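# Two robots carry a block from office to lab

## Task

At the start r1 is inside the office and r2 is in the corridor linking the office and the lab. Move the wooden block off the office bench and leave it resting on the lab bench. The office door cannot be opened, but the service window between office and corridor is open. The lab door only swings open while someone keeps the release button on the office wall pressed. At the end the lab door must be closed, the block released and the robots backed away from it. The block must stay on the lab bench by itself, without a robot holding it. Any robot that falls over or ends up leaning makes the attempt fail.

## Robot and tools

Robots. r1 and r2 are identical Hello Robot Stretch 3 units. Each has a two-wheel differential base with a passive rear caster, 0.33 m long and 0.34 m wide. On it stands a mast carrying a lift, and a telescoping arm that reaches out to the robot's RIGHT side. The gripper has no sideways drive of its own, so to shift it forward or back you drive the base. The base cannot strafe. An on-the-spot turn pivots 0.05 m behind the front edge. With the arm retracted and the wrist folded, a turn sweeps a 0.28 m radius. An unfolded, level gripper reaches beyond that circle.

Frames. The base frame sits on the floor between the drive wheels: x forward, y left, z up. Joint readings and hand_pose use each robot's own base frame. hand_pose is the point where closed fingertips meet. Odometry is the base frame as it was at the scene's start. The two robots do not share a frame. Only images, lidar and depth grids reveal where one robot is relative to the other.

execute_actions. Arguments: "actions", a list holding one action or none; an empty list just reports. An action is an object keyed "r1" and/or "r2". Under each key you may give "base", "joints" and "contact_limits". Optionally add "cameras", a list of camera names or ["all"]. Left out or null means all cameras, and [] means none.
- base: exactly one command, an offset from where the base last reported itself. {"translate_m": d} drives straight by d metres, range -1 to 1, forward positive. {"rotate_rad": d} turns in place by d radians, range -3.2 to 3.2, counter-clockwise (left) positive.
- joints: absolute targets, by name. lift_m 0 to 1.1 m is the arm height. arm_m 0 to 0.52 m is the extension. wrist_yaw_rad -1.345 to 4.42: 0 is along the arm, positive swings toward the front, 3.0 folds over the base. wrist_pitch_rad -1.57 to 0.451: 0 is level, negative tips the fingers down. wrist_roll_rad -2.911 to 2.911. gripper_m -0.089 to 0.179, larger is wider; the real fingertip gap is somewhat less. head_pan_rad -3.953 to 1.73: 0 faces forward, -1.57 faces along the arm. head_tilt_rad -1.53 to 0.419, negative looks down.
- contact_limits: only {"arm_m": effort} is accepted, a motor effort in percent from 1 to 100. The arm motion halts with contact_stop once that effort is reached.
Everything in one action starts at once. No action runs past 15 s. An unknown key or an out-of-range number rejects the whole call. Anything left out may keep pushing toward an earlier target.

wait: {"seconds": 0 to 10}. It commands nothing new and returns the state and images.

zoom_image: {"camera": name, "region": [x0, y0, x1, y1]}. The region is in pixels of that camera's latest full image, origin at the top left, at most 504x504. Cameras: r1_head_camera, r1_nav_camera, r1_wrist_camera, r2_head_camera, r2_nav_camera, r2_wrist_camera. The head and nav cameras turn with the head.

finished_scene: {"scene": number of the current scene}. It is final. Call it only once the block rests on the lab bench, the door is shut and the robots are clear.

Result lines. "pictures" lists the order of the images. base_status and joint_status report how each motion ended. done means the target was reached; for the base it means the wheels turned enough, even if they slipped. off_target means the motion stalled short of the target and may still push. contact_stop, time_out and torque_fault mean the target was dropped. on_its_own covers things you did not command; its "held at" gives a target, not a position. joint_positions gives the readings. motor_effort is in percent, with the peak in brackets; it is noisy and biased. base_odometry, turned_by_wheels and turned_by_imu follow wheel and IMU motion. base_tilt gives forward and right lean in degrees, with a fixed offset of up to about 4. lidar_m has 12 distances in 30-degree sectors starting straight ahead and running counter-clockwise; "-" means nothing seen. Its plane is 0.17 m up, so it sees table legs but not tops. wrist_depth_mm and head_depth_mm are 7x7 grids of median depth in mm. contact_limits shows the limit in force, the default and the cap. Camera intrinsics and extrinsics are given per camera and are only approximate.

Gripping. To grasp, command gripper_m below the object's width. To release, command at least 0.02 above the value where contact began. No reading confirms that something is held, so check with the cameras. After the stall guard relaxes, send a different value to squeeze again.

Stops and slack. When the lift or arm hits something firmly it gives contact_stop and goes limp until commanded again. The base, wrist and head have no such stop and will keep pushing. A wrist servo pushed hard for several seconds shuts off for 10 s (torque_fault).

Speed. The base moves fast (0.30 m/s, 1.9 rad/s) only with the arm stowed: lift_m under 0.30, arm_m under 0.03, wrist_yaw_rad above 2.54. Otherwise it is capped at 0.10 m/s and 0.63 rad/s.

Things to avoid:
- Robot-to-robot pressing. It ends the run, and once bases touch, even millimetres more is too much.
- Tipping. Avoid pushing the arm into rigid things with the gripper above about 0.45 m, pushing again after a contact_stop, and driving while the gripper grips or hooks something fixed. If you snag furniture, reverse the last move in small steps. If the robot leans, free the gripper and drop lift_m to about 0.2.
- Self-collision. Fold or unfold the wrist only with lift_m 0.32 to 0.95, wrist_pitch_rad -0.4 and roll near 0. With yaw below -0.4, keep pitch at -0.5 or lower.
- Dropping the block, slamming the door, and hard impacts.

Practical notes. The same drive command can move the two robots by slightly different amounts. Loose objects may occasionally get nudged. The robot keeps holding its last command while you think.

Each tool is called after "Request:" as name(argument=value, ...), one argument or row to a line, values as JSON.

## Session

Request:
execute_actions(
  actions=[],
)

Scene clock: 0.00 s.
r1.base_odometry: x=+0.000 y=+0.000 heading=+0.000 (m, m, rad; r1's odometry frame)
r1.turned_by_wheels: +0.000 (rad since the last result)
r1.turned_by_imu: +0.000 (rad since the last result)
r1.base_tilt: forward=-1.8 right=+1.0 (deg)
r1.lidar_m: 1.06 1.05 1.25 1.35 1.35 1.61 2.97 2.12 0.90 1.45 1.99 1.20
r1.head_depth_mm: 1078 1075 1082 1080 1093 1091 1098 / 1051 1059 1063 1064 1075 1069 1078 / 1032 1037 1043 1045 1047 1051 1055 / 1017 1019 1023 1025 1024 1028 1030 / 995 998 1004 1004 1002 1015 1015 / 974 977 984 984 991 995 997 / 960 965 965 965 973 976 974
r1.base_status: not commanded
r1.joint_positions: lift_m=+0.334 arm_m=-0.002 wrist_yaw_rad=+2.874 wrist_pitch_rad=-0.490 wrist_roll_rad=-0.018 gripper_m=+0.037 head_pan_rad=-0.010 head_tilt_rad=+0.000
r1.joint_status: not commanded
r1.motor_effort: left_wheel=+0 right_wheel=+0 lift_m=+42 arm_m=+0 wrist_yaw_rad=+0 wrist_pitch_rad=+4 wrist_roll_rad=+0 gripper_m=+0 head_pan_rad=-1 head_tilt_rad=+2 (%)
r1.hand_pose: x=+0.0355 y=+0.0643 z=+0.3305 quat_wxyz=(+0.261, +0.696, +0.081, +0.664) (m; r1's base frame)
r1.wrist_depth_mm: - - - - - - 863 / - - - - - - 906 / - 945 940 997 - 997 912 / - 762 753 764 785 795 818 / 612 616 661 640 656 644 659 / 527 - - 547 563 563 565 / 477 - - 480 478 491 490
r2.base_odometry: x=+0.000 y=+0.000 heading=+0.000 (m, m, rad; r2's odometry frame)
r2.turned_by_wheels: +0.000 (rad since the last result)
r2.turned_by_imu: +0.000 (rad since the last result)
r2.base_tilt: forward=-0.6 right=+3.0 (deg)
r2.lidar_m: 1.09 2.44 1.38 0.96 0.91 0.93 0.80 0.76 0.78 0.81 0.77 0.87
r2.head_depth_mm: 993 993 988 985 986 981 978 / 1062 1063 1063 1068 1070 1070 1068 / 1130 1128 1124 1120 1121 1117 1108 / 1305 1296 1291 1293 1286 1282 1277 / 1540 1536 1524 1526 1513 1501 1507 / 1829 1869 1856 1837 1834 1825 1817 / 2010 2384 2367 2352 2322 2322 2200
r2.base_status: not commanded
r2.joint_positions: lift_m=+0.314 arm_m=+0.002 wrist_yaw_rad=+2.826 wrist_pitch_rad=-0.544 wrist_roll_rad=+0.016 gripper_m=+0.037 head_pan_rad=+0.002 head_tilt_rad=+0.016
r2.joint_status: not commanded
r2.motor_effort: left_wheel=+0 right_wheel=+1 lift_m=+39 arm_m=+0 wrist_yaw_rad=-1 wrist_pitch_rad=+6 wrist_roll_rad=+0 gripper_m=+0 head_pan_rad=+0 head_tilt_rad=+0 (%)
r2.hand_pose: x=+0.0430 y=+0.0500 z=+0.2995 quat_wxyz=(+0.296, +0.707, +0.078, +0.637) (m; r2's base frame)
r2.wrist_depth_mm: - 842 - - - - - / - 894 - - - - - / - 762 805 809 836 833 870 / 641 643 657 650 664 655 693 / 544 - 546 567 568 570 580 / 469 - - 485 495 493 498 / - - - 422 416 430 438
pictures: r1_head_camera (sideways: a quarter turn clockwise sets it upright), r1_nav_camera (sideways: a quarter turn counterclockwise sets it upright), r1_wrist_camera, r2_head_camera (sideways: a quarter turn clockwise sets it upright), r2_nav_camera (sideways: a quarter turn counterclockwise sets it upright), r2_wrist_camera
Images, in order (width x height): r1_head_camera 896x504, r1_nav_camera 672x504, r1_wrist_camera 644x364, r2_head_camera 896x504, r2_nav_camera 672x504, r2_wrist_camera 644x364.

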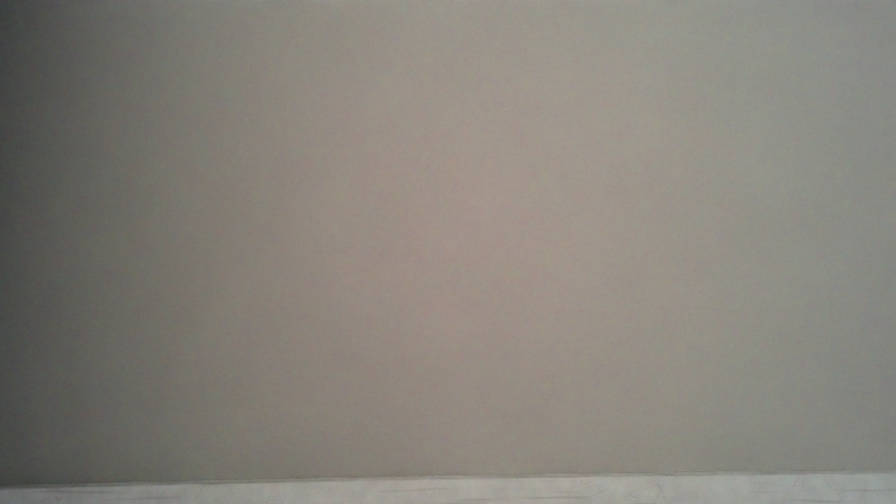

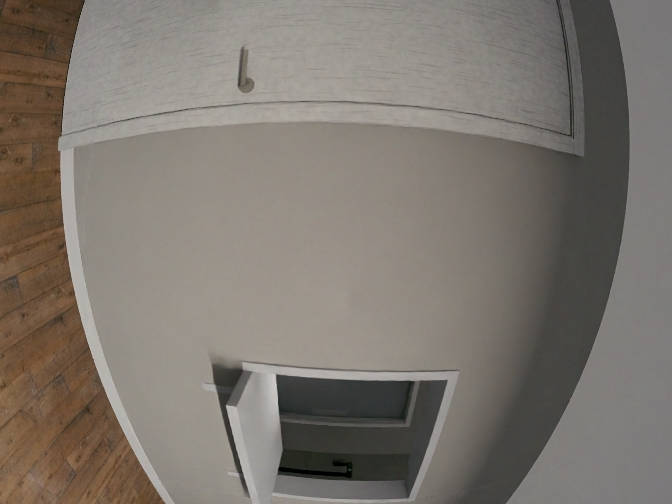

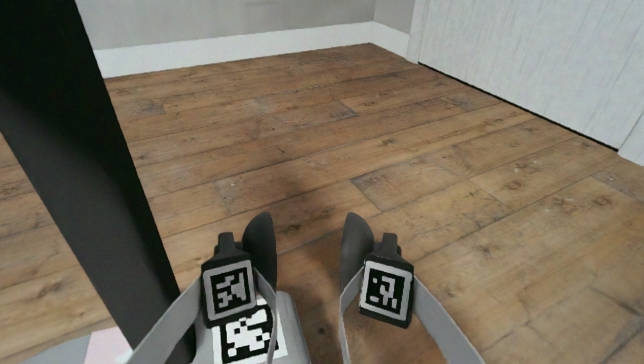

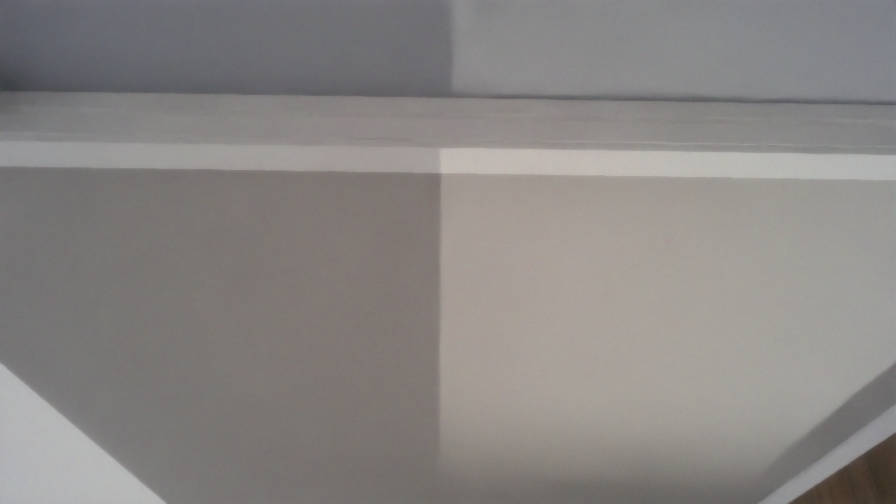

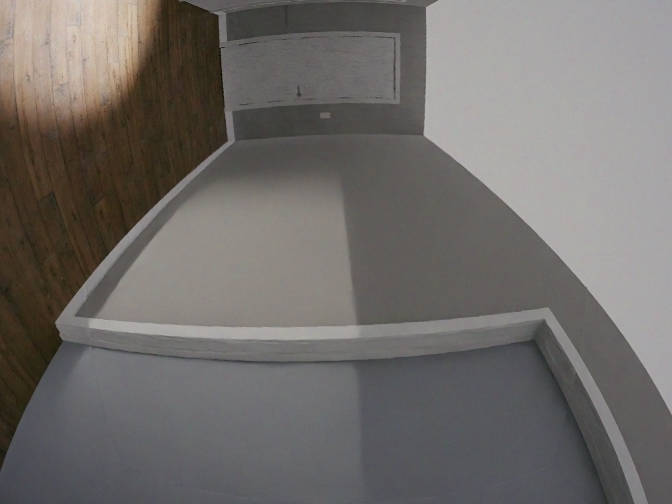

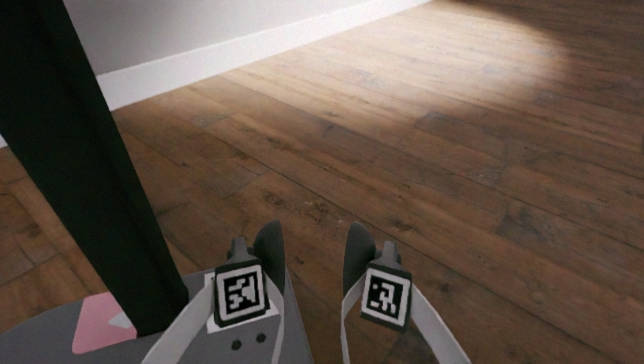

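Request:
execute_actions(
  actions=[
    {"r1":{"joints":{"head_pan_rad":-1.5,"head_tilt_rad":-0.5}},"r2":{"joints":{"head_pan_rad":-1.0,"head_tilt_rad":-0.4}}},
  ],
  cameras=["r1_nav_camera","r2_nav_camera"],
)

Request:
execute_actions(
  actions=[
    {"r1":{"joints":{"head_pan_rad":-3.0}},"r2":{"joints":{"head_pan_rad":1.7}}},
  ],
  cameras=["r1_nav_camera","r2_nav_camera"],
)

Scene clock: 1.50 s.
r1.base_odometry: x=+0.000 y=+0.000 heading=+0.000 (m, m, rad; r1's odometry frame)
r1.turned_by_wheels: +0.000 (rad since the last result)
r1.turned_by_imu: +0.000 (rad since the last result)
r1.base_tilt: forward=-1.8 right=+1.0 (deg)
r1.lidar_m: 1.06 1.05 1.25 1.35 1.35 1.61 2.97 2.13 0.90 1.45 1.98 1.20
r1.head_depth_mm: 2896 3159 3431 1647 1754 1504 1242 / 2865 3105 3390 2559 1884 1517 1246 / 2832 3066 3340 2564 1914 1508 1251 / 2863 3078 3329 2599 1902 1512 1258 / 2788 3037 3299 2589 1925 1521 1267 / 2755 3022 3346 2615 1933 1530 1272 / 2763 2979 3224 2666 1930 1544 1272
r1.base_status: not commanded
r1.joint_positions: lift_m=+0.334 arm_m=-0.002 wrist_yaw_rad=+2.874 wrist_pitch_rad=-0.490 wrist_roll_rad=-0.018 gripper_m=+0.037 head_pan_rad=-1.493 head_tilt_rad=-0.493
r1.joint_status: all done
r1.motor_effort: left_wheel=+0(0) right_wheel=+0(0) lift_m=+42(42) arm_m=+0(0) wrist_yaw_rad=-1(1) wrist_pitch_rad=+3(3) wrist_roll_rad=+0(0) gripper_m=+0(0) head_pan_rad=-4(41) head_tilt_rad=-2(22) (%)
r1.hand_pose: x=+0.0355 y=+0.0643 z=+0.3305 quat_wxyz=(+0.261, +0.696, +0.081, +0.664) (m; r1's base frame)
r1.wrist_depth_mm: - - - - - - 871 / - - - - - - 917 / - 952 956 977 956 993 935 / - 752 758 772 764 791 793 / 617 620 643 639 646 647 656 / 532 - - 545 563 561 555 / 476 - - 476 474 484 494
r2.base_odometry: x=+0.000 y=+0.000 heading=+0.000 (m, m, rad; r2's odometry frame)
r2.turned_by_wheels: +0.000 (rad since the last result)
r2.turned_by_imu: +0.000 (rad since the last result)
r2.base_tilt: forward=-1.0 right=+2.8 (deg)
r2.lidar_m: 1.09 2.43 1.38 0.96 0.91 0.92 0.80 0.76 0.78 0.81 0.77 0.87
r2.head_depth_mm: 640 686 741 803 877 969 1079 / 634 673 725 792 869 964 1071 / 701 748 800 861 926 968 1069 / 705 755 811 880 965 1057 1181 / 703 753 809 878 960 1057 1172 / 700 750 807 876 954 1049 1165 / 699 748 805 871 950 1042 1158
r2.base_status: not commanded
r2.joint_positions: lift_m=+0.314 arm_m=+0.002 wrist_yaw_rad=+2.826 wrist_pitch_rad=-0.544 wrist_roll_rad=+0.016 gripper_m=+0.037 head_pan_rad=-0.993 head_tilt_rad=-0.394
r2.joint_status: all done
r2.motor_effort: left_wheel=-1(1) right_wheel=+0(0) lift_m=+39(39) arm_m=+0(0) wrist_yaw_rad=+0(0) wrist_pitch_rad=+6(6) wrist_roll_rad=+0(0) gripper_m=-1(0) head_pan_rad=-3(37) head_tilt_rad=-2(22) (%)
r2.hand_pose: x=+0.0430 y=+0.0500 z=+0.2995 quat_wxyz=(+0.296, +0.707, +0.078, +0.637) (m; r2's base frame)
r2.wrist_depth_mm: - 808 - - - - - / - 892 - - - - - / - 785 817 826 837 837 847 / 624 649 652 660 661 684 691 / 538 - 563 569 567 565 561 / 463 - - 480 486 490 491 / - - - 419 423 422 432
pictures: r1_nav_camera (sideways: a quarter turn counterclockwise sets it upright), r2_nav_camera (sideways: a quarter turn counterclockwise sets it upright)
camera_calibration (this result's frames):
r1_nav_camera: T_world_to_cam=[[0.0811646, -0.491375, 0.867158, -1.08606], [-0.99642, -0.0606382, 0.0589028, -0.0194369], [0.0236396, -0.868835, -0.494537, 0.600707], [0, 0, 0, 1]] pos_world=[0.0545817, -0.0129246, 1.24]
r2_nav_camera: T_world_to_cam=[[0.192974, -0.32531, 0.925708, -1.15972], [-0.821247, -0.569833, -0.0290507, 0.0908615], [0.536949, -0.754629, -0.377123, 0.439616], [0, 0, 0, 1]] pos_world=[0.0623644, 0.00625505, 1.24199]
Images, in order (width x height): r1_nav_camera 672x504, r2_nav_camera 672x504.

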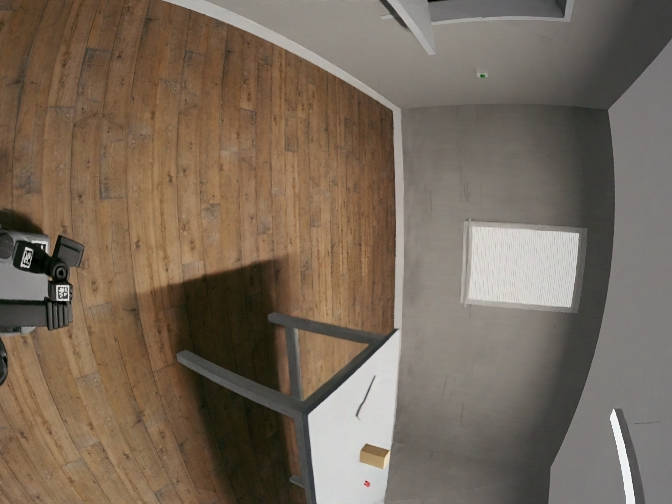

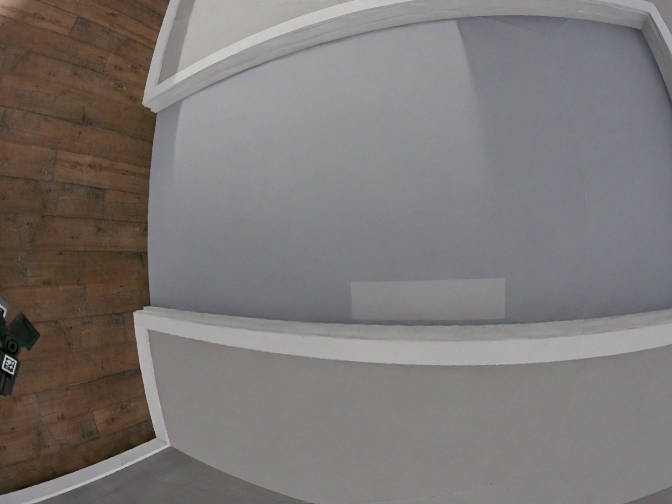

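Scene clock: 3.40 s.
r1.base_odometry: x=+0.000 y=+0.000 heading=+0.000 (m, m, rad; r1's odometry frame)
r1.turned_by_wheels: +0.000 (rad since the last result)
r1.turned_by_imu: +0.000 (rad since the last result)
r1.base_tilt: forward=-1.8 right=+1.0 (deg)
r1.lidar_m: 1.07 1.05 1.24 1.35 1.35 1.61 2.97 2.13 0.90 1.45 1.98 1.20
r1.head_depth_mm: 2715 2934 3160 2531 1868 1498 1246 / 2686 2916 3253 2550 1892 1503 1245 / 2679 2961 3246 2558 1890 1507 1243 / 2692 2956 3212 2586 1933 1515 1260 / 2682 2864 3267 2595 1920 1519 1267 / 2671 2933 3223 2622 1947 1533 1257 / 2663 2908 3107 2406 1941 1537 1270
r1.base_status: not commanded
r1.joint_positions: lift_m=+0.334 arm_m=-0.002 wrist_yaw_rad=+2.874 wrist_pitch_rad=-0.490 wrist_roll_rad=-0.018 gripper_m=+0.037 head_pan_rad=-2.993 head_tilt_rad=-0.494
r1.joint_status: all done
r1.motor_effort: left_wheel=+0(0) right_wheel=+0(0) lift_m=+42(42) arm_m=+0(0) wrist_yaw_rad=+0(1) wrist_pitch_rad=+3(4) wrist_roll_rad=+0(0) gripper_m=+0(1) head_pan_rad=-5(40) head_tilt_rad=-2(2) (%)
r1.hand_pose: x=+0.0355 y=+0.0643 z=+0.3305 quat_wxyz=(+0.261, +0.696, +0.081, +0.664) (m; r1's base frame)
r1.wrist_depth_mm: - - - - - - 869 / - - - - - - 906 / - 922 930 970 959 - 917 / - 758 767 762 770 789 808 / 624 637 649 634 646 656 673 / 531 - - 549 566 560 556 / 478 - - 485 472 483 492
r2.base_odometry: x=+0.000 y=+0.000 heading=+0.000 (m, m, rad; r2's odometry frame)
r2.turned_by_wheels: +0.000 (rad since the last result)
r2.turned_by_imu: +0.000 (rad since the last result)
r2.base_tilt: forward=-0.8 right=+2.8 (deg)
r2.lidar_m: 1.09 2.44 1.38 0.96 0.91 0.92 0.80 0.76 0.78 0.81 0.77 0.87
r2.head_depth_mm: 1019 1108 1220 1342 1501 1676 1443 / 964 1046 1135 1251 1391 1567 1436 / 913 984 1067 1167 1285 1432 1425 / 865 930 1007 1093 1200 1324 1389 / 824 884 951 1029 1119 1234 1349 / 788 841 901 971 1052 1148 1260 / 753 799 859 922 1005 1091 -
r2.base_status: not commanded
r2.joint_positions: lift_m=+0.314 arm_m=+0.002 wrist_yaw_rad=+2.826 wrist_pitch_rad=-0.544 wrist_roll_rad=+0.016 gripper_m=+0.037 head_pan_rad=+1.693 head_tilt_rad=-0.395
r2.joint_status: all done
r2.motor_effort: left_wheel=-1(1) right_wheel=+0(0) lift_m=+39(39) arm_m=+0(0) wrist_yaw_rad=+0(1) wrist_pitch_rad=+6(6) wrist_roll_rad=+0(0) gripper_m=+0(0) head_pan_rad=+4(38) head_tilt_rad=-2(2) (%)
r2.hand_pose: x=+0.0430 y=+0.0500 z=+0.2995 quat_wxyz=(+0.296, +0.707, +0.078, +0.637) (m; r2's base frame)
r2.wrist_depth_mm: - 824 - - - - - / - 865 - - - - - / - 785 803 818 833 840 866 / 636 655 657 649 653 667 681 / 532 - 557 571 556 573 577 / 470 - - 480 492 484 491 / - - - 420 414 433 439
pictures: r1_nav_camera (sideways: a quarter turn counterclockwise sets it upright), r2_nav_camera (sideways: a quarter turn counterclockwise sets it upright)
camera_calibration (this result's frames):
r1_nav_camera: T_world_to_cam=[[-0.484586, -0.115742, 0.867052, -1.08247], [-0.130972, 0.989635, 0.0589064, -0.0247209], [-0.864883, -0.0850141, -0.494722, 0.606368], [0, 0, 0, 1]] pos_world=[-0.00335023, -0.0492725, 1.24]
r2_nav_camera: T_world_to_cam=[[-0.0300059, 0.377244, 0.925627, -1.15825], [0.988274, 0.149902, -0.0290567, 0.0798313], [-0.149715, 0.913902, -0.377319, 0.44406], [0, 0, 0, 1]] pos_world=[-0.0471672, 0.019151, 1.24198]
Images, in order (width x height): r1_nav_camera 672x504, r2_nav_camera 672x504.

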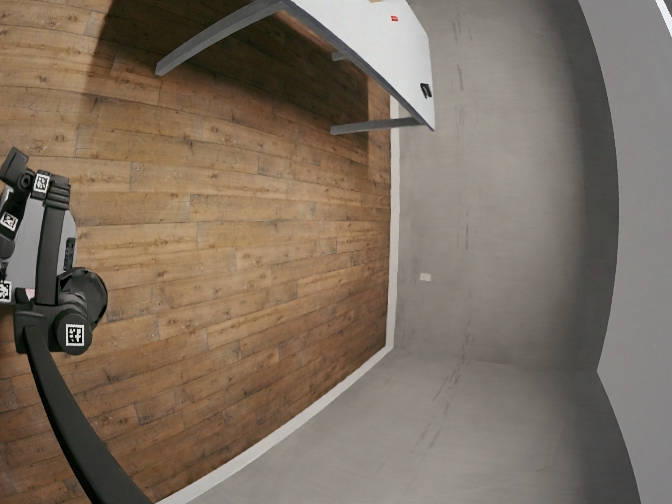

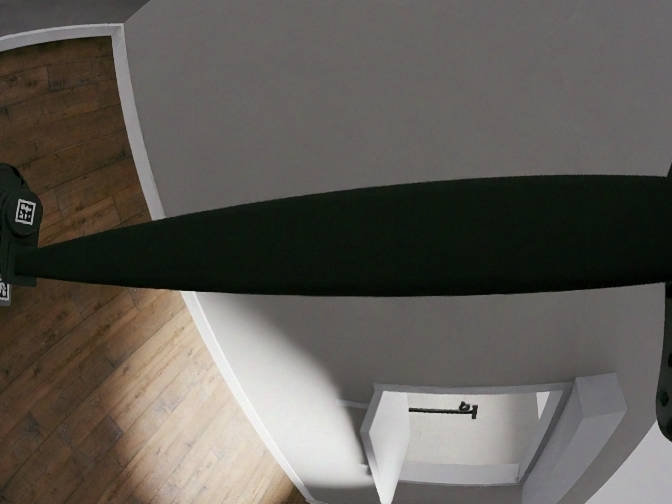

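Request:
execute_actions(
  actions=[
    {"r1":{"base":{"rotate_rad":0.17},"joints":{"head_pan_rad":-2.4,"head_tilt_rad":-0.45,"lift_m":0.9,"wrist_pitch_rad":-0.4}},"r2":{"base":{"rotate_rad":0.55},"joints":{"head_pan_rad":0.6,"head_tilt_rad":-0.2,"lift_m":0.28}}},
  ],
  cameras=["r1_head_camera","r2_head_camera"],
)

Scene clock: 9.63 s.
r1.base_odometry: x=+0.000 y=+0.000 heading=+0.170 (m, m, rad; r1's odometry frame)
r1.turned_by_wheels: +0.170 (rad since the last result)
r1.turned_by_imu: +0.169 (rad since the last result)
r1.base_tilt: forward=-1.8 right=+1.0 (deg)
r1.lidar_m: 1.05 1.07 1.42 1.35 1.38 1.84 3.25 1.99 0.90 3.41 1.58 1.12
r1.head_depth_mm: 2867 3056 1831 2731 1966 1548 1272 / 3097 3320 1859 2483 1977 1548 1312 / 3322 3559 1894 1372 1965 1571 - / 3587 - 1927 1181 1985 1616 - / 3717 - - 1173 1152 1618 - / 3445 3627 3790 1251 1864 1629 - / 3159 3380 3518 1441 1878 1565 -
r1.base_status: done
r1.joint_positions: lift_m=+0.900 arm_m=-0.002 wrist_yaw_rad=+2.874 wrist_pitch_rad=-0.420 wrist_roll_rad=-0.018 gripper_m=+0.037 head_pan_rad=-2.407 head_tilt_rad=-0.458
r1.joint_status: all done
r1.motor_effort: left_wheel=-3(6) right_wheel=+3(6) lift_m=+50(52) arm_m=+0(0) wrist_yaw_rad=+0(0) wrist_pitch_rad=+5(6) wrist_roll_rad=+0(0) gripper_m=-1(0) head_pan_rad=+3(33) head_tilt_rad=+3(8) (%)
r1.hand_pose: x=+0.0379 y=+0.0733 z=+0.9119 quat_wxyz=(+0.238, +0.699, +0.057, +0.672) (m; r1's base frame)
r1.wrist_depth_mm: - - - - - - 959 / - - - - - - 968 / - - - - - - 993 / - - - - - - - / - - - - - - - / - - - - - - - / - - - - - - -
r2.base_odometry: x=+0.000 y=+0.000 heading=+0.550 (m, m, rad; r2's odometry frame)
r2.turned_by_wheels: +0.550 (rad since the last result)
r2.turned_by_imu: +0.554 (rad since the last result)
r2.base_tilt: forward=-0.7 right=+2.9 (deg)
r2.lidar_m: 2.62 1.33 0.95 0.90 0.93 0.80 0.76 0.78 0.81 0.77 0.87 1.09
r2.head_depth_mm: 2936 3219 3550 3931 3311 2261 1711 / 2146 2442 2645 2889 2881 2237 1715 / 1472 2019 2103 2125 2368 2225 1707 / 1263 - - 1774 1909 1959 1696 / 1253 - - 1745 1563 1667 1634 / 1143 1208 1250 1301 1365 1422 1481 / 1052 1083 1117 1156 1198 1235 1286
r2.base_status: done
r2.joint_positions: lift_m=+0.280 arm_m=+0.002 wrist_yaw_rad=+2.826 wrist_pitch_rad=-0.545 wrist_roll_rad=+0.016 gripper_m=+0.037 head_pan_rad=+0.607 head_tilt_rad=-0.210
r2.joint_status: all done
r2.motor_effort: left_wheel=-3(10) right_wheel=+2(10) lift_m=+26(35) arm_m=+0(0) wrist_yaw_rad=+0(0) wrist_pitch_rad=+6(6) wrist_roll_rad=+0(0) gripper_m=+0(0) head_pan_rad=-3(38) head_tilt_rad=+3(17) (%)
r2.hand_pose: x=+0.0429 y=+0.0498 z=+0.2657 quat_wxyz=(+0.296, +0.707, +0.079, +0.637) (m; r2's base frame)
r2.wrist_depth_mm: - 762 822 912 - - - / - 822 903 950 - - - / - 720 756 744 766 765 782 / 572 602 600 618 630 628 635 / 494 - 525 529 519 528 525 / 450 - - 444 454 456 451 / - - - 393 381 397 399
pictures: r1_head_camera (sideways: a quarter turn clockwise sets it upright), r2_head_camera (sideways: a quarter turn clockwise sets it upright)
camera_calibration (this result's frames):
r1_head_camera: T_world_to_cam=[[0.336068, 0.307541, -0.890212, 1.17392], [0.685764, -0.727786, 0.007458, -0.0112784], [-0.64559, -0.612981, -0.455486, 0.552398], [0, 0, 0, 1]] pos_world=[-0.0301593, -0.0306265, 1.29673]
r2_head_camera: T_world_to_cam=[[-0.164616, -0.117017, -0.979392, 1.29599], [-0.563981, 0.825779, -0.00386956, 0.0125119], [0.809214, 0.551721, -0.201932, 0.218741], [0, 0, 0, 1]] pos_world=[0.043389, 0.0206367, 1.3135]
Images, in order (width x height): r1_head_camera 896x504, r2_head_camera 896x504.

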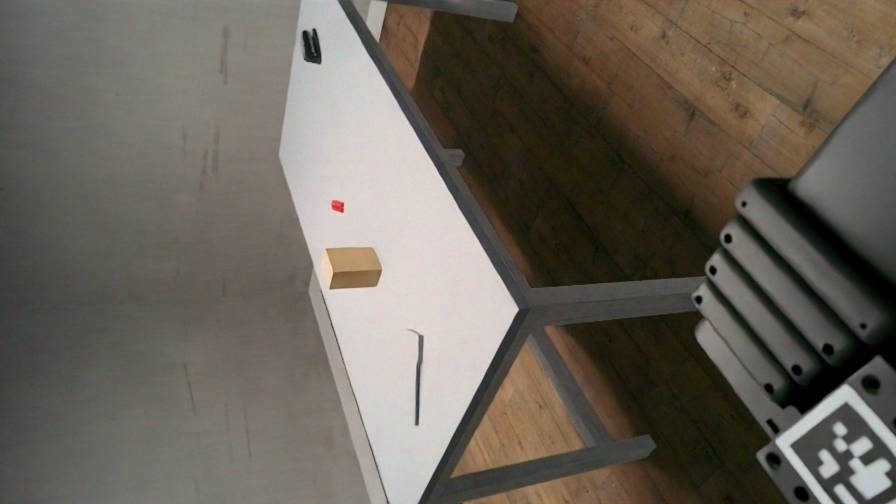

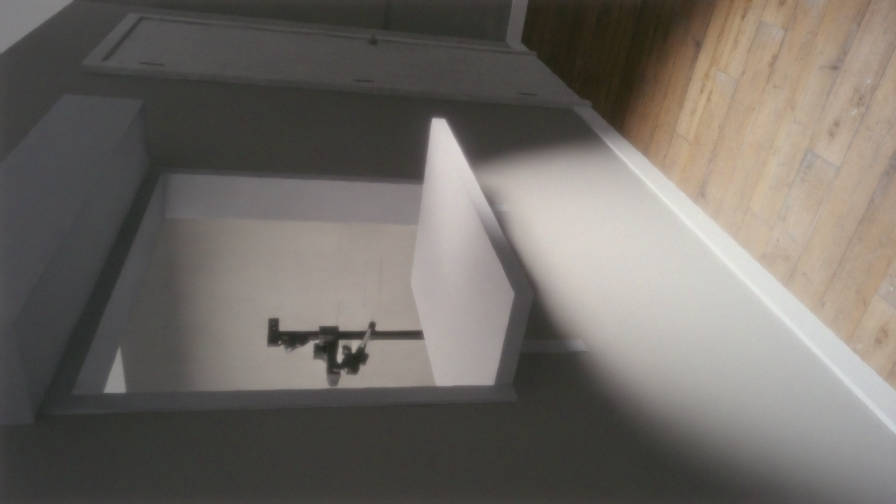

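Request:
execute_actions(
  actions=[
    {"r1":{"base":{"rotate_rad":0.29},"joints":{"head_pan_rad":-1.8,"head_tilt_rad":-0.7}},"r2":{"base":{"rotate_rad":0.13}}},
  ],
  cameras=[],
)

Request:
execute_actions(
  actions=[
    {"r1":{"base":{"translate_m":-1.0},"joints":{"wrist_yaw_rad":0,"gripper_m":0.17,"lift_m":0.94}},"r2":{"base":{"translate_m":1.0}}},
  ],
  cameras=[],
)

Request:
execute_actions(
  actions=[
    {"r1":{"base":{"translate_m":-0.15},"joints":{"wrist_pitch_rad":0,"lift_m":0.8}},"r2":{"base":{"rotate_rad":3.01},"joints":{"head_pan_rad":-1.7,"head_tilt_rad":-0.4}}},
  ],
  cameras=["r1_head_camera","r1_wrist_camera","r2_nav_camera"],
)

Scene clock: 17.23 s.
r1.base_odometry: x=+0.000 y=+0.000 heading=+0.460 (m, m, rad; r1's odometry frame)
r1.turned_by_wheels: +0.290 (rad since the last result)
r1.turned_by_imu: +0.290 (rad since the last result)
r1.base_tilt: forward=-1.8 right=+1.0 (deg)
r1.lidar_m: 1.05 1.20 1.35 1.35 1.55 2.64 2.12 0.90 1.45 2.20 1.24 1.06
r1.head_depth_mm: 2787 3101 2488 1899 1666 - 1112 / 2799 3114 2492 1902 1648 - 1124 / 2864 3155 2504 1938 1647 - 1141 / 2825 3139 2544 1952 1602 - - / 2864 3145 2573 1961 1607 - 1113 / 2867 3189 2580 1956 1603 - 1125 / 2571 2535 2428 1990 1607 1341 1159
r1.base_status: done
r1.joint_positions: lift_m=+0.900 arm_m=-0.002 wrist_yaw_rad=+2.874 wrist_pitch_rad=-0.420 wrist_roll_rad=-0.018 gripper_m=+0.037 head_pan_rad=-1.807 head_tilt_rad=-0.691
r1.joint_status: all done
r1.motor_effort: left_wheel=-2(7) right_wheel=+3(6) lift_m=+50(50) arm_m=+0(0) wrist_yaw_rad=+0(0) wrist_pitch_rad=+5(5) wrist_roll_rad=+0(0) gripper_m=-1(1) head_pan_rad=+3(34) head_tilt_rad=-3(18) (%)
r1.hand_pose: x=+0.0379 y=+0.0733 z=+0.9119 quat_wxyz=(+0.238, +0.699, +0.057, +0.672) (m; r1's base frame)
r1.wrist_depth_mm: - - - - - - - / - - - - - - - / - - - - - - - / - - - - - - - / - - - - - - - / - - - - - - - / - - - - - - -
r2.base_odometry: x=+0.000 y=+0.000 heading=+0.680 (m, m, rad; r2's odometry frame)
r2.turned_by_wheels: +0.130 (rad since the last result)
r2.turned_by_imu: +0.131 (rad since the last result)
r2.base_tilt: forward=-0.8 right=+2.8 (deg)
r2.lidar_m: 2.60 1.18 0.92 0.90 0.97 0.77 0.76 0.81 0.77 0.82 0.90 1.21
r2.head_depth_mm: 1609 2134 2329 2520 2761 2256 1710 / 1328 1957 2055 2053 2200 2151 1715 / 1231 - - 1786 1823 1929 1700 / 1234 - - 1778 1552 1647 1644 / 1127 1188 1239 1299 1357 1420 1495 / 1033 1074 1113 1153 1205 1254 1307 / 940 968 1007 1042 1081 1122 1169
r2.base_status: done
r2.joint_positions: lift_m=+0.280 arm_m=+0.002 wrist_yaw_rad=+2.826 wrist_pitch_rad=-0.545 wrist_roll_rad=+0.016 gripper_m=+0.037 head_pan_rad=+0.607 head_tilt_rad=-0.210
r2.joint_status: not commanded
r2.motor_effort: left_wheel=-3(11) right_wheel=+2(9) lift_m=+26(26) arm_m=+0(1) wrist_yaw_rad=-1(1) wrist_pitch_rad=+6(6) wrist_roll_rad=+0(0) gripper_m=+0(0) head_pan_rad=-3(3) head_tilt_rad=+4(4) (%)
r2.hand_pose: x=+0.0429 y=+0.0498 z=+0.2657 quat_wxyz=(+0.296, +0.707, +0.079, +0.637) (m; r2's base frame)
r2.wrist_depth_mm: - 801 843 861 932 - - / - 829 897 920 - - - / - 729 738 749 754 770 792 / 569 605 611 605 624 621 634 / 496 - 526 524 530 523 532 / 452 - - 433 449 448 460 / - - - 390 383 402 399
pictures: none
No camera images: the call's "cameras" was empty. Leave "cameras" out to get every camera's image.

Scene clock: 28.33 s.
r1.base_odometry: x=-0.896 y=-0.444 heading=+0.460 (m, m, rad; r1's odometry frame)
r1.turned_by_wheels: +0.000 (rad since the last result)
r1.turned_by_imu: -0.004 (rad since the last result)
r1.base_tilt: forward=-1.8 right=+1.0 (deg)
r1.lidar_m: 2.03 1.87 1.59 1.59 1.82 2.29 1.13 1.27 1.09 1.09 0.56 2.03
r1.head_depth_mm: 2642 2935 1027 816 - - - / 2617 2953 990 822 - - - / 2603 2922 1005 826 - - 1086 / 2647 2991 1058 836 - - - / 2616 3014 1066 839 - 1297 1147 / 2654 3035 1071 813 677 1342 1138 / 2673 3014 2566 825 678 902 1160
r1.base_status: done
r1.joint_positions: lift_m=+0.940 arm_m=-0.002 wrist_yaw_rad=+0.003 wrist_pitch_rad=-0.420 wrist_roll_rad=-0.018 gripper_m=+0.170 head_pan_rad=-1.807 head_tilt_rad=-0.691
r1.joint_status: all done
r1.motor_effort: left_wheel=-3(8) right_wheel=+2(3) lift_m=+50(53) arm_m=+0(0) wrist_yaw_rad=-3(2) wrist_pitch_rad=+5(5) wrist_roll_rad=+0(0) gripper_m=+0(82) head_pan_rad=+3(3) head_tilt_rad=-3(3) (%)
r1.hand_pose: x=-0.0208 y=-0.3670 z=+0.9520 quat_wxyz=(+0.698, +0.150, -0.685, -0.145) (m; r1's base frame)
r1.wrist_depth_mm: - - - - - - - / - - - - - - - / - - 735 745 711 693 795 / - - 567 583 572 558 591 / - 453 457 463 467 487 481 / - 381 379 388 394 396 403 / - 351 337 334 339 331 339
r2.base_odometry: x=+0.778 y=+0.629 heading=+0.680 (m, m, rad; r2's odometry frame)
r2.turned_by_wheels: +0.000 (rad since the last result)
r2.turned_by_imu: -0.002 (rad since the last result)
r2.base_tilt: forward=-0.7 right=+2.8 (deg)
r2.lidar_m: 2.30 1.06 0.83 0.81 0.87 1.28 1.76 1.23 0.86 0.86 0.92 1.35
r2.head_depth_mm: 1745 1906 2050 2242 2444 2242 1706 / 1527 1614 1714 1854 1987 2061 1716 / 1303 1381 1452 1542 1639 1747 1701 / 1141 1202 1264 1322 1121 1470 1544 / 1096 1164 1216 1266 971 1277 1333 / 3524 - - - 965 1113 1174 / 3608 - - - 958 766 1042
r2.base_status: done
r2.joint_positions: lift_m=+0.280 arm_m=+0.002 wrist_yaw_rad=+2.826 wrist_pitch_rad=-0.545 wrist_roll_rad=+0.016 gripper_m=+0.037 head_pan_rad=+0.607 head_tilt_rad=-0.210
r2.joint_status: not commanded
r2.motor_effort: left_wheel=-3(9) right_wheel=+2(11) lift_m=+27(27) arm_m=+0(0) wrist_yaw_rad=+0(1) wrist_pitch_rad=+6(7) wrist_roll_rad=+0(0) gripper_m=+0(0) head_pan_rad=-3(3) head_tilt_rad=+4(4) (%)
r2.hand_pose: x=+0.0429 y=+0.0497 z=+0.2656 quat_wxyz=(+0.296, +0.707, +0.079, +0.637) (m; r2's base frame)
r2.wrist_depth_mm: - 699 761 793 864 896 - / - 765 831 872 888 965 - / - 736 749 750 765 770 793 / 566 594 611 602 619 622 642 / 495 - 517 527 521 518 528 / 449 - - 439 453 452 453 / - - - 391 383 396 395
pictures: none
No camera images: the call's "cameras" was empty. Leave "cameras" out to get every camera's image.

Scene clock: 31.43 s.
r1.base_odometry: x=-1.031 y=-0.510 heading=+0.460 (m, m, rad; r1's odometry frame)
r1.turned_by_wheels: +0.000 (rad since the last result)
r1.turned_by_imu: -0.001 (rad since the last result)
r1.base_tilt: forward=-1.8 right=+1.0 (deg)
r1.lidar_m: 2.18 1.91 1.63 1.63 1.86 2.14 0.99 1.24 1.05 1.06 0.63 2.18
r1.head_depth_mm: 2550 2905 1029 789 638 1339 - / 2587 2934 1035 794 641 1352 - / 2597 2933 1043 799 646 1352 - / 2605 2938 962 805 666 - - / 2631 2989 1062 811 655 1310 1146 / 2630 2980 1072 818 641 1313 1154 / 2628 3032 1084 821 661 1323 1131
r1.base_status: done
r1.joint_positions: lift_m=+0.800 arm_m=-0.002 wrist_yaw_rad=+0.003 wrist_pitch_rad=-0.023 wrist_roll_rad=-0.018 gripper_m=+0.170 head_pan_rad=-1.807 head_tilt_rad=-0.691
r1.joint_status: all done
r1.motor_effort: left_wheel=-3(9) right_wheel=+2(3) lift_m=+32(46) arm_m=+0(0) wrist_yaw_rad=-3(3) wrist_pitch_rad=+6(7) wrist_roll_rad=+0(0) gripper_m=+0(1) head_pan_rad=+3(3) head_tilt_rad=-3(3) (%)
r1.hand_pose: x=-0.0206 y=-0.3985 z=+0.9089 quat_wxyz=(+0.714, +0.010, -0.700, -0.007) (m; r1's base frame)
r1.wrist_depth_mm: - - - - - - - / - - - - - - - / - - - - - - - / - - - - - - - / - 618 642 593 557 731 658 / - 431 430 443 449 444 457 / 298 330 332 336 336 323 326
r2.base_odometry: x=+0.778 y=+0.629 heading=-2.594 (m, m, rad; r2's odometry frame)
r2.turned_by_wheels: +3.010 (rad since the last result)
r2.turned_by_imu: +3.026 (rad since the last result)
r2.base_tilt: forward=-0.8 right=+3.0 (deg)
r2.lidar_m: 1.76 1.38 0.99 0.86 0.88 1.17 2.97 1.20 0.85 0.81 0.84 1.11
r2.head_depth_mm: - - - 992 792 1130 1274 / - - - 987 751 1099 1231 / - - 3598 976 746 1071 1196 / - - 3500 974 711 1042 1160 / - - - 968 707 1013 1132 / 671 716 766 832 900 988 1097 / 654 698 752 812 882 965 1064
r2.base_status: done
r2.joint_positions: lift_m=+0.280 arm_m=+0.002 wrist_yaw_rad=+2.826 wrist_pitch_rad=-0.545 wrist_roll_rad=+0.016 gripper_m=+0.037 head_pan_rad=-1.693 head_tilt_rad=-0.395
r2.joint_status: all done
r2.motor_effort: left_wheel=-3(12) right_wheel=+2(13) lift_m=+26(27) arm_m=+0(1) wrist_yaw_rad=+0(1) wrist_pitch_rad=+6(6) wrist_roll_rad=+0(0) gripper_m=+0(1) head_pan_rad=-3(39) head_tilt_rad=-2(15) (%)
r2.hand_pose: x=+0.0429 y=+0.0497 z=+0.2656 quat_wxyz=(+0.296, +0.707, +0.079, +0.637) (m; r2's base frame)
r2.wrist_depth_mm: - 720 805 939 - - - / - 784 855 - - - - / - 721 735 758 746 775 792 / 552 598 601 616 614 611 633 / 491 - 523 517 529 522 529 / 451 - - 447 452 452 446 / - - - 391 379 397 399
pictures: r1_head_camera (sideways: a quarter turn clockwise sets it upright), r1_wrist_camera, r2_nav_camera (sideways: a quarter turn counterclockwise sets it upright)
camera_calibration (this result's frames):
r1_head_camera: T_world_to_cam=[[0.148996, 0.631766, -0.760705, 1.0062], [0.9764, -0.215627, 0.012165, -0.0191763], [-0.156343, -0.744564, -0.648984, 0.801158], [0, 0, 0, 1]] pos_world=[-0.00594116, -0.0433059, 1.28559]
r1_wrist_camera: T_world_to_cam=[[-0.998449, 0.0195506, 0.0521328, -0.0643973], [-0.0485003, 0.154468, -0.986807, 0.997205], [-0.0273455, -0.987804, -0.15328, -0.0923316], [0, 0, 0, 1]] pos_world=[-0.0184574, -0.243983, 0.973253]
r2_nav_camera: T_world_to_cam=[[-0.06216, -0.373816, 0.925418, -1.15778], [-0.995193, 0.093514, -0.0290726, 0.091951], [-0.0756717, -0.922777, -0.377832, 0.444276], [0, 0, 0, 1]] pos_world=[0.0531603, -0.0314292, 1.24197]
Images, in order (width x height): r1_head_camera 896x504, r1_wrist_camera 644x364, r2_nav_camera 672x504.

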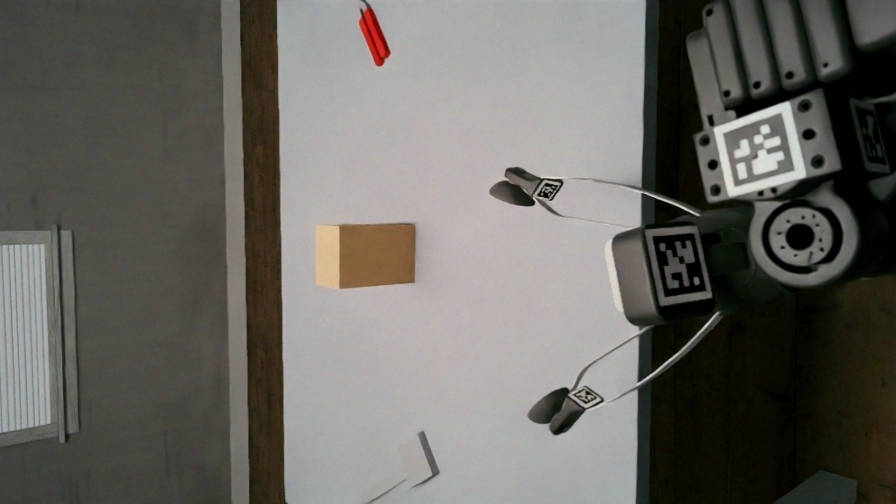

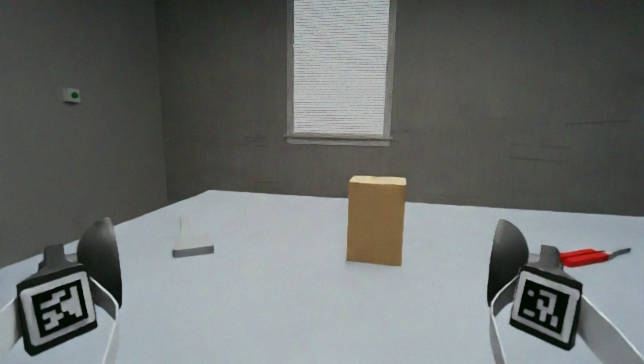

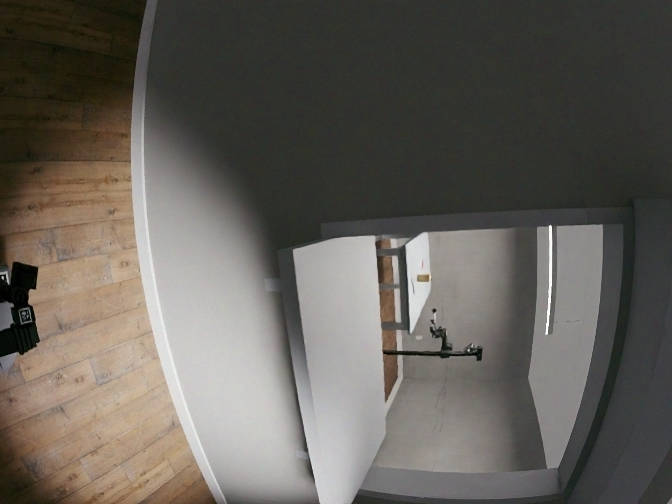

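Request:
execute_actions(
  actions=[
    {"r1":{"base":{"rotate_rad":-0.155},"joints":{"lift_m":0.73,"arm_m":0.2,"head_pan_rad":-1.6}},"r2":{"base":{"translate_m":-0.22},"joints":{"lift_m":0.6,"wrist_pitch_rad":-0.4}}},
  ],
  cameras=["r1_head_camera","r1_wrist_camera"],
)

Scene clock: 35.37 s.
r1.base_odometry: x=-1.031 y=-0.510 heading=+0.305 (m, m, rad; r1's odometry frame)
r1.turned_by_wheels: -0.155 (rad since the last result)
r1.turned_by_imu: -0.157 (rad since the last result)
r1.base_tilt: forward=-1.8 right=+1.0 (deg)
r1.lidar_m: 2.18 2.13 1.66 1.63 1.73 2.17 2.14 0.99 1.07 1.05 0.64 0.63
r1.head_depth_mm: 2554 2874 1030 786 655 - - / 2569 2889 1034 791 - 1286 1133 / 2602 2907 1044 825 - 1284 1137 / 2602 2953 1019 827 640 1293 1146 / 2644 3020 1058 809 654 1333 1146 / 2644 3012 1075 816 658 1329 1156 / 2681 3088 1082 822 660 1344 1137
r1.base_status: done
r1.joint_positions: lift_m=+0.730 arm_m=+0.200 wrist_yaw_rad=+0.002 wrist_pitch_rad=-0.023 wrist_roll_rad=-0.018 gripper_m=+0.170 head_pan_rad=-1.607 head_tilt_rad=-0.691
r1.joint_status: all done
r1.motor_effort: left_wheel=+3(7) right_wheel=-2(5) lift_m=+32(33) arm_m=+2(5) wrist_yaw_rad=-1(3) wrist_pitch_rad=+6(6) wrist_roll_rad=+0(0) gripper_m=+1(0) head_pan_rad=+3(20) head_tilt_rad=-3(3) (%)
r1.hand_pose: x=-0.0209 y=-0.6003 z=+0.8391 quat_wxyz=(+0.714, +0.009, -0.700, -0.007) (m; r1's base frame)
r1.wrist_depth_mm: - - - - - - - / - - - - - - - / - - - - - - - / - - 582 285 - - - / 439 413 356 295 427 481 439 / - 285 286 290 292 294 300 / 199 219 218 221 221 215 216
r2.base_odometry: x=+0.965 y=+0.743 heading=-2.594 (m, m, rad; r2's odometry frame)
r2.turned_by_wheels: +0.000 (rad since the last result)
r2.turned_by_imu: +0.001 (rad since the last result)
r2.base_tilt: forward=-0.8 right=+2.8 (deg)
r2.lidar_m: 1.98 1.37 0.89 0.85 0.88 1.17 2.75 1.21 0.86 0.82 0.84 1.13
r2.head_depth_mm: - - - 995 793 1143 1284 / - - - 986 752 1112 1245 / - - - 981 749 1081 1205 / - - 3078 972 744 1047 1170 / - - 3017 966 707 1026 1143 / - - - 961 705 998 1104 / - - - 957 698 977 1078
r2.base_status: done
r2.joint_positions: lift_m=+0.600 arm_m=+0.002 wrist_yaw_rad=+2.826 wrist_pitch_rad=-0.419 wrist_roll_rad=+0.016 gripper_m=+0.037 head_pan_rad=-1.693 head_tilt_rad=-0.395
r2.joint_status: all done
r2.motor_effort: left_wheel=-3(13) right_wheel=+2(6) lift_m=+49(54) arm_m=-1(0) wrist_yaw_rad=-1(1) wrist_pitch_rad=+8(8) wrist_roll_rad=+0(0) gripper_m=+1(0) head_pan_rad=-2(3) head_tilt_rad=-2(1) (%)
r2.hand_pose: x=+0.0484 y=+0.0665 z=+0.6121 quat_wxyz=(+0.255, +0.711, +0.035, +0.654) (m; r2's base frame)
r2.wrist_depth_mm: 678 725 778 841 - - - / - 765 831 900 - - - / - 831 883 - - - - / - 920 - - - - - / 866 949 - - - - - / 856 894 894 871 900 886 884 / 740 - 706 745 740 764 776
pictures: r1_head_camera (sideways: a quarter turn clockwise sets it upright), r1_wrist_camera
camera_calibration (this result's frames):
r1_head_camera: T_world_to_cam=[[0.0205187, 0.648847, -0.760642, 1.0069], [0.999775, -0.0173531, 0.0121669, -0.0193213], [-0.00530505, -0.760721, -0.649057, 0.800331], [0, 0, 0, 1]] pos_world=[0.00290231, -0.0448334, 1.28559]
r1_wrist_camera: T_world_to_cam=[[-0.998425, 0.0207768, 0.0521122, -0.0563607], [-0.0483161, 0.153631, -0.986946, 0.959148], [-0.0285116, -0.98791, -0.152385, -0.30329], [0, 0, 0, 1]] pos_world=[-0.0185769, -0.445807, 0.903348]
Images, in order (width x height): r1_head_camera 896x504, r1_wrist_camera 644x364.

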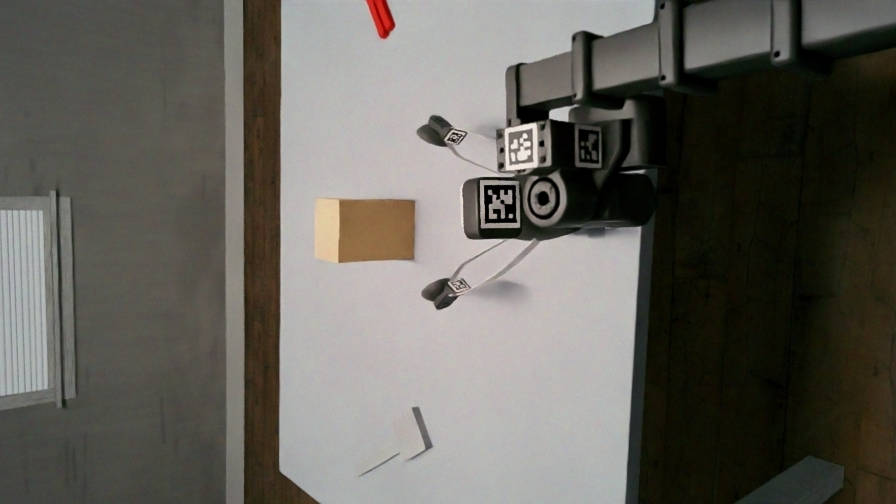

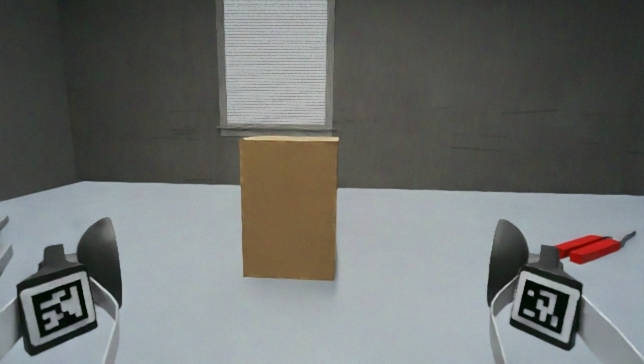

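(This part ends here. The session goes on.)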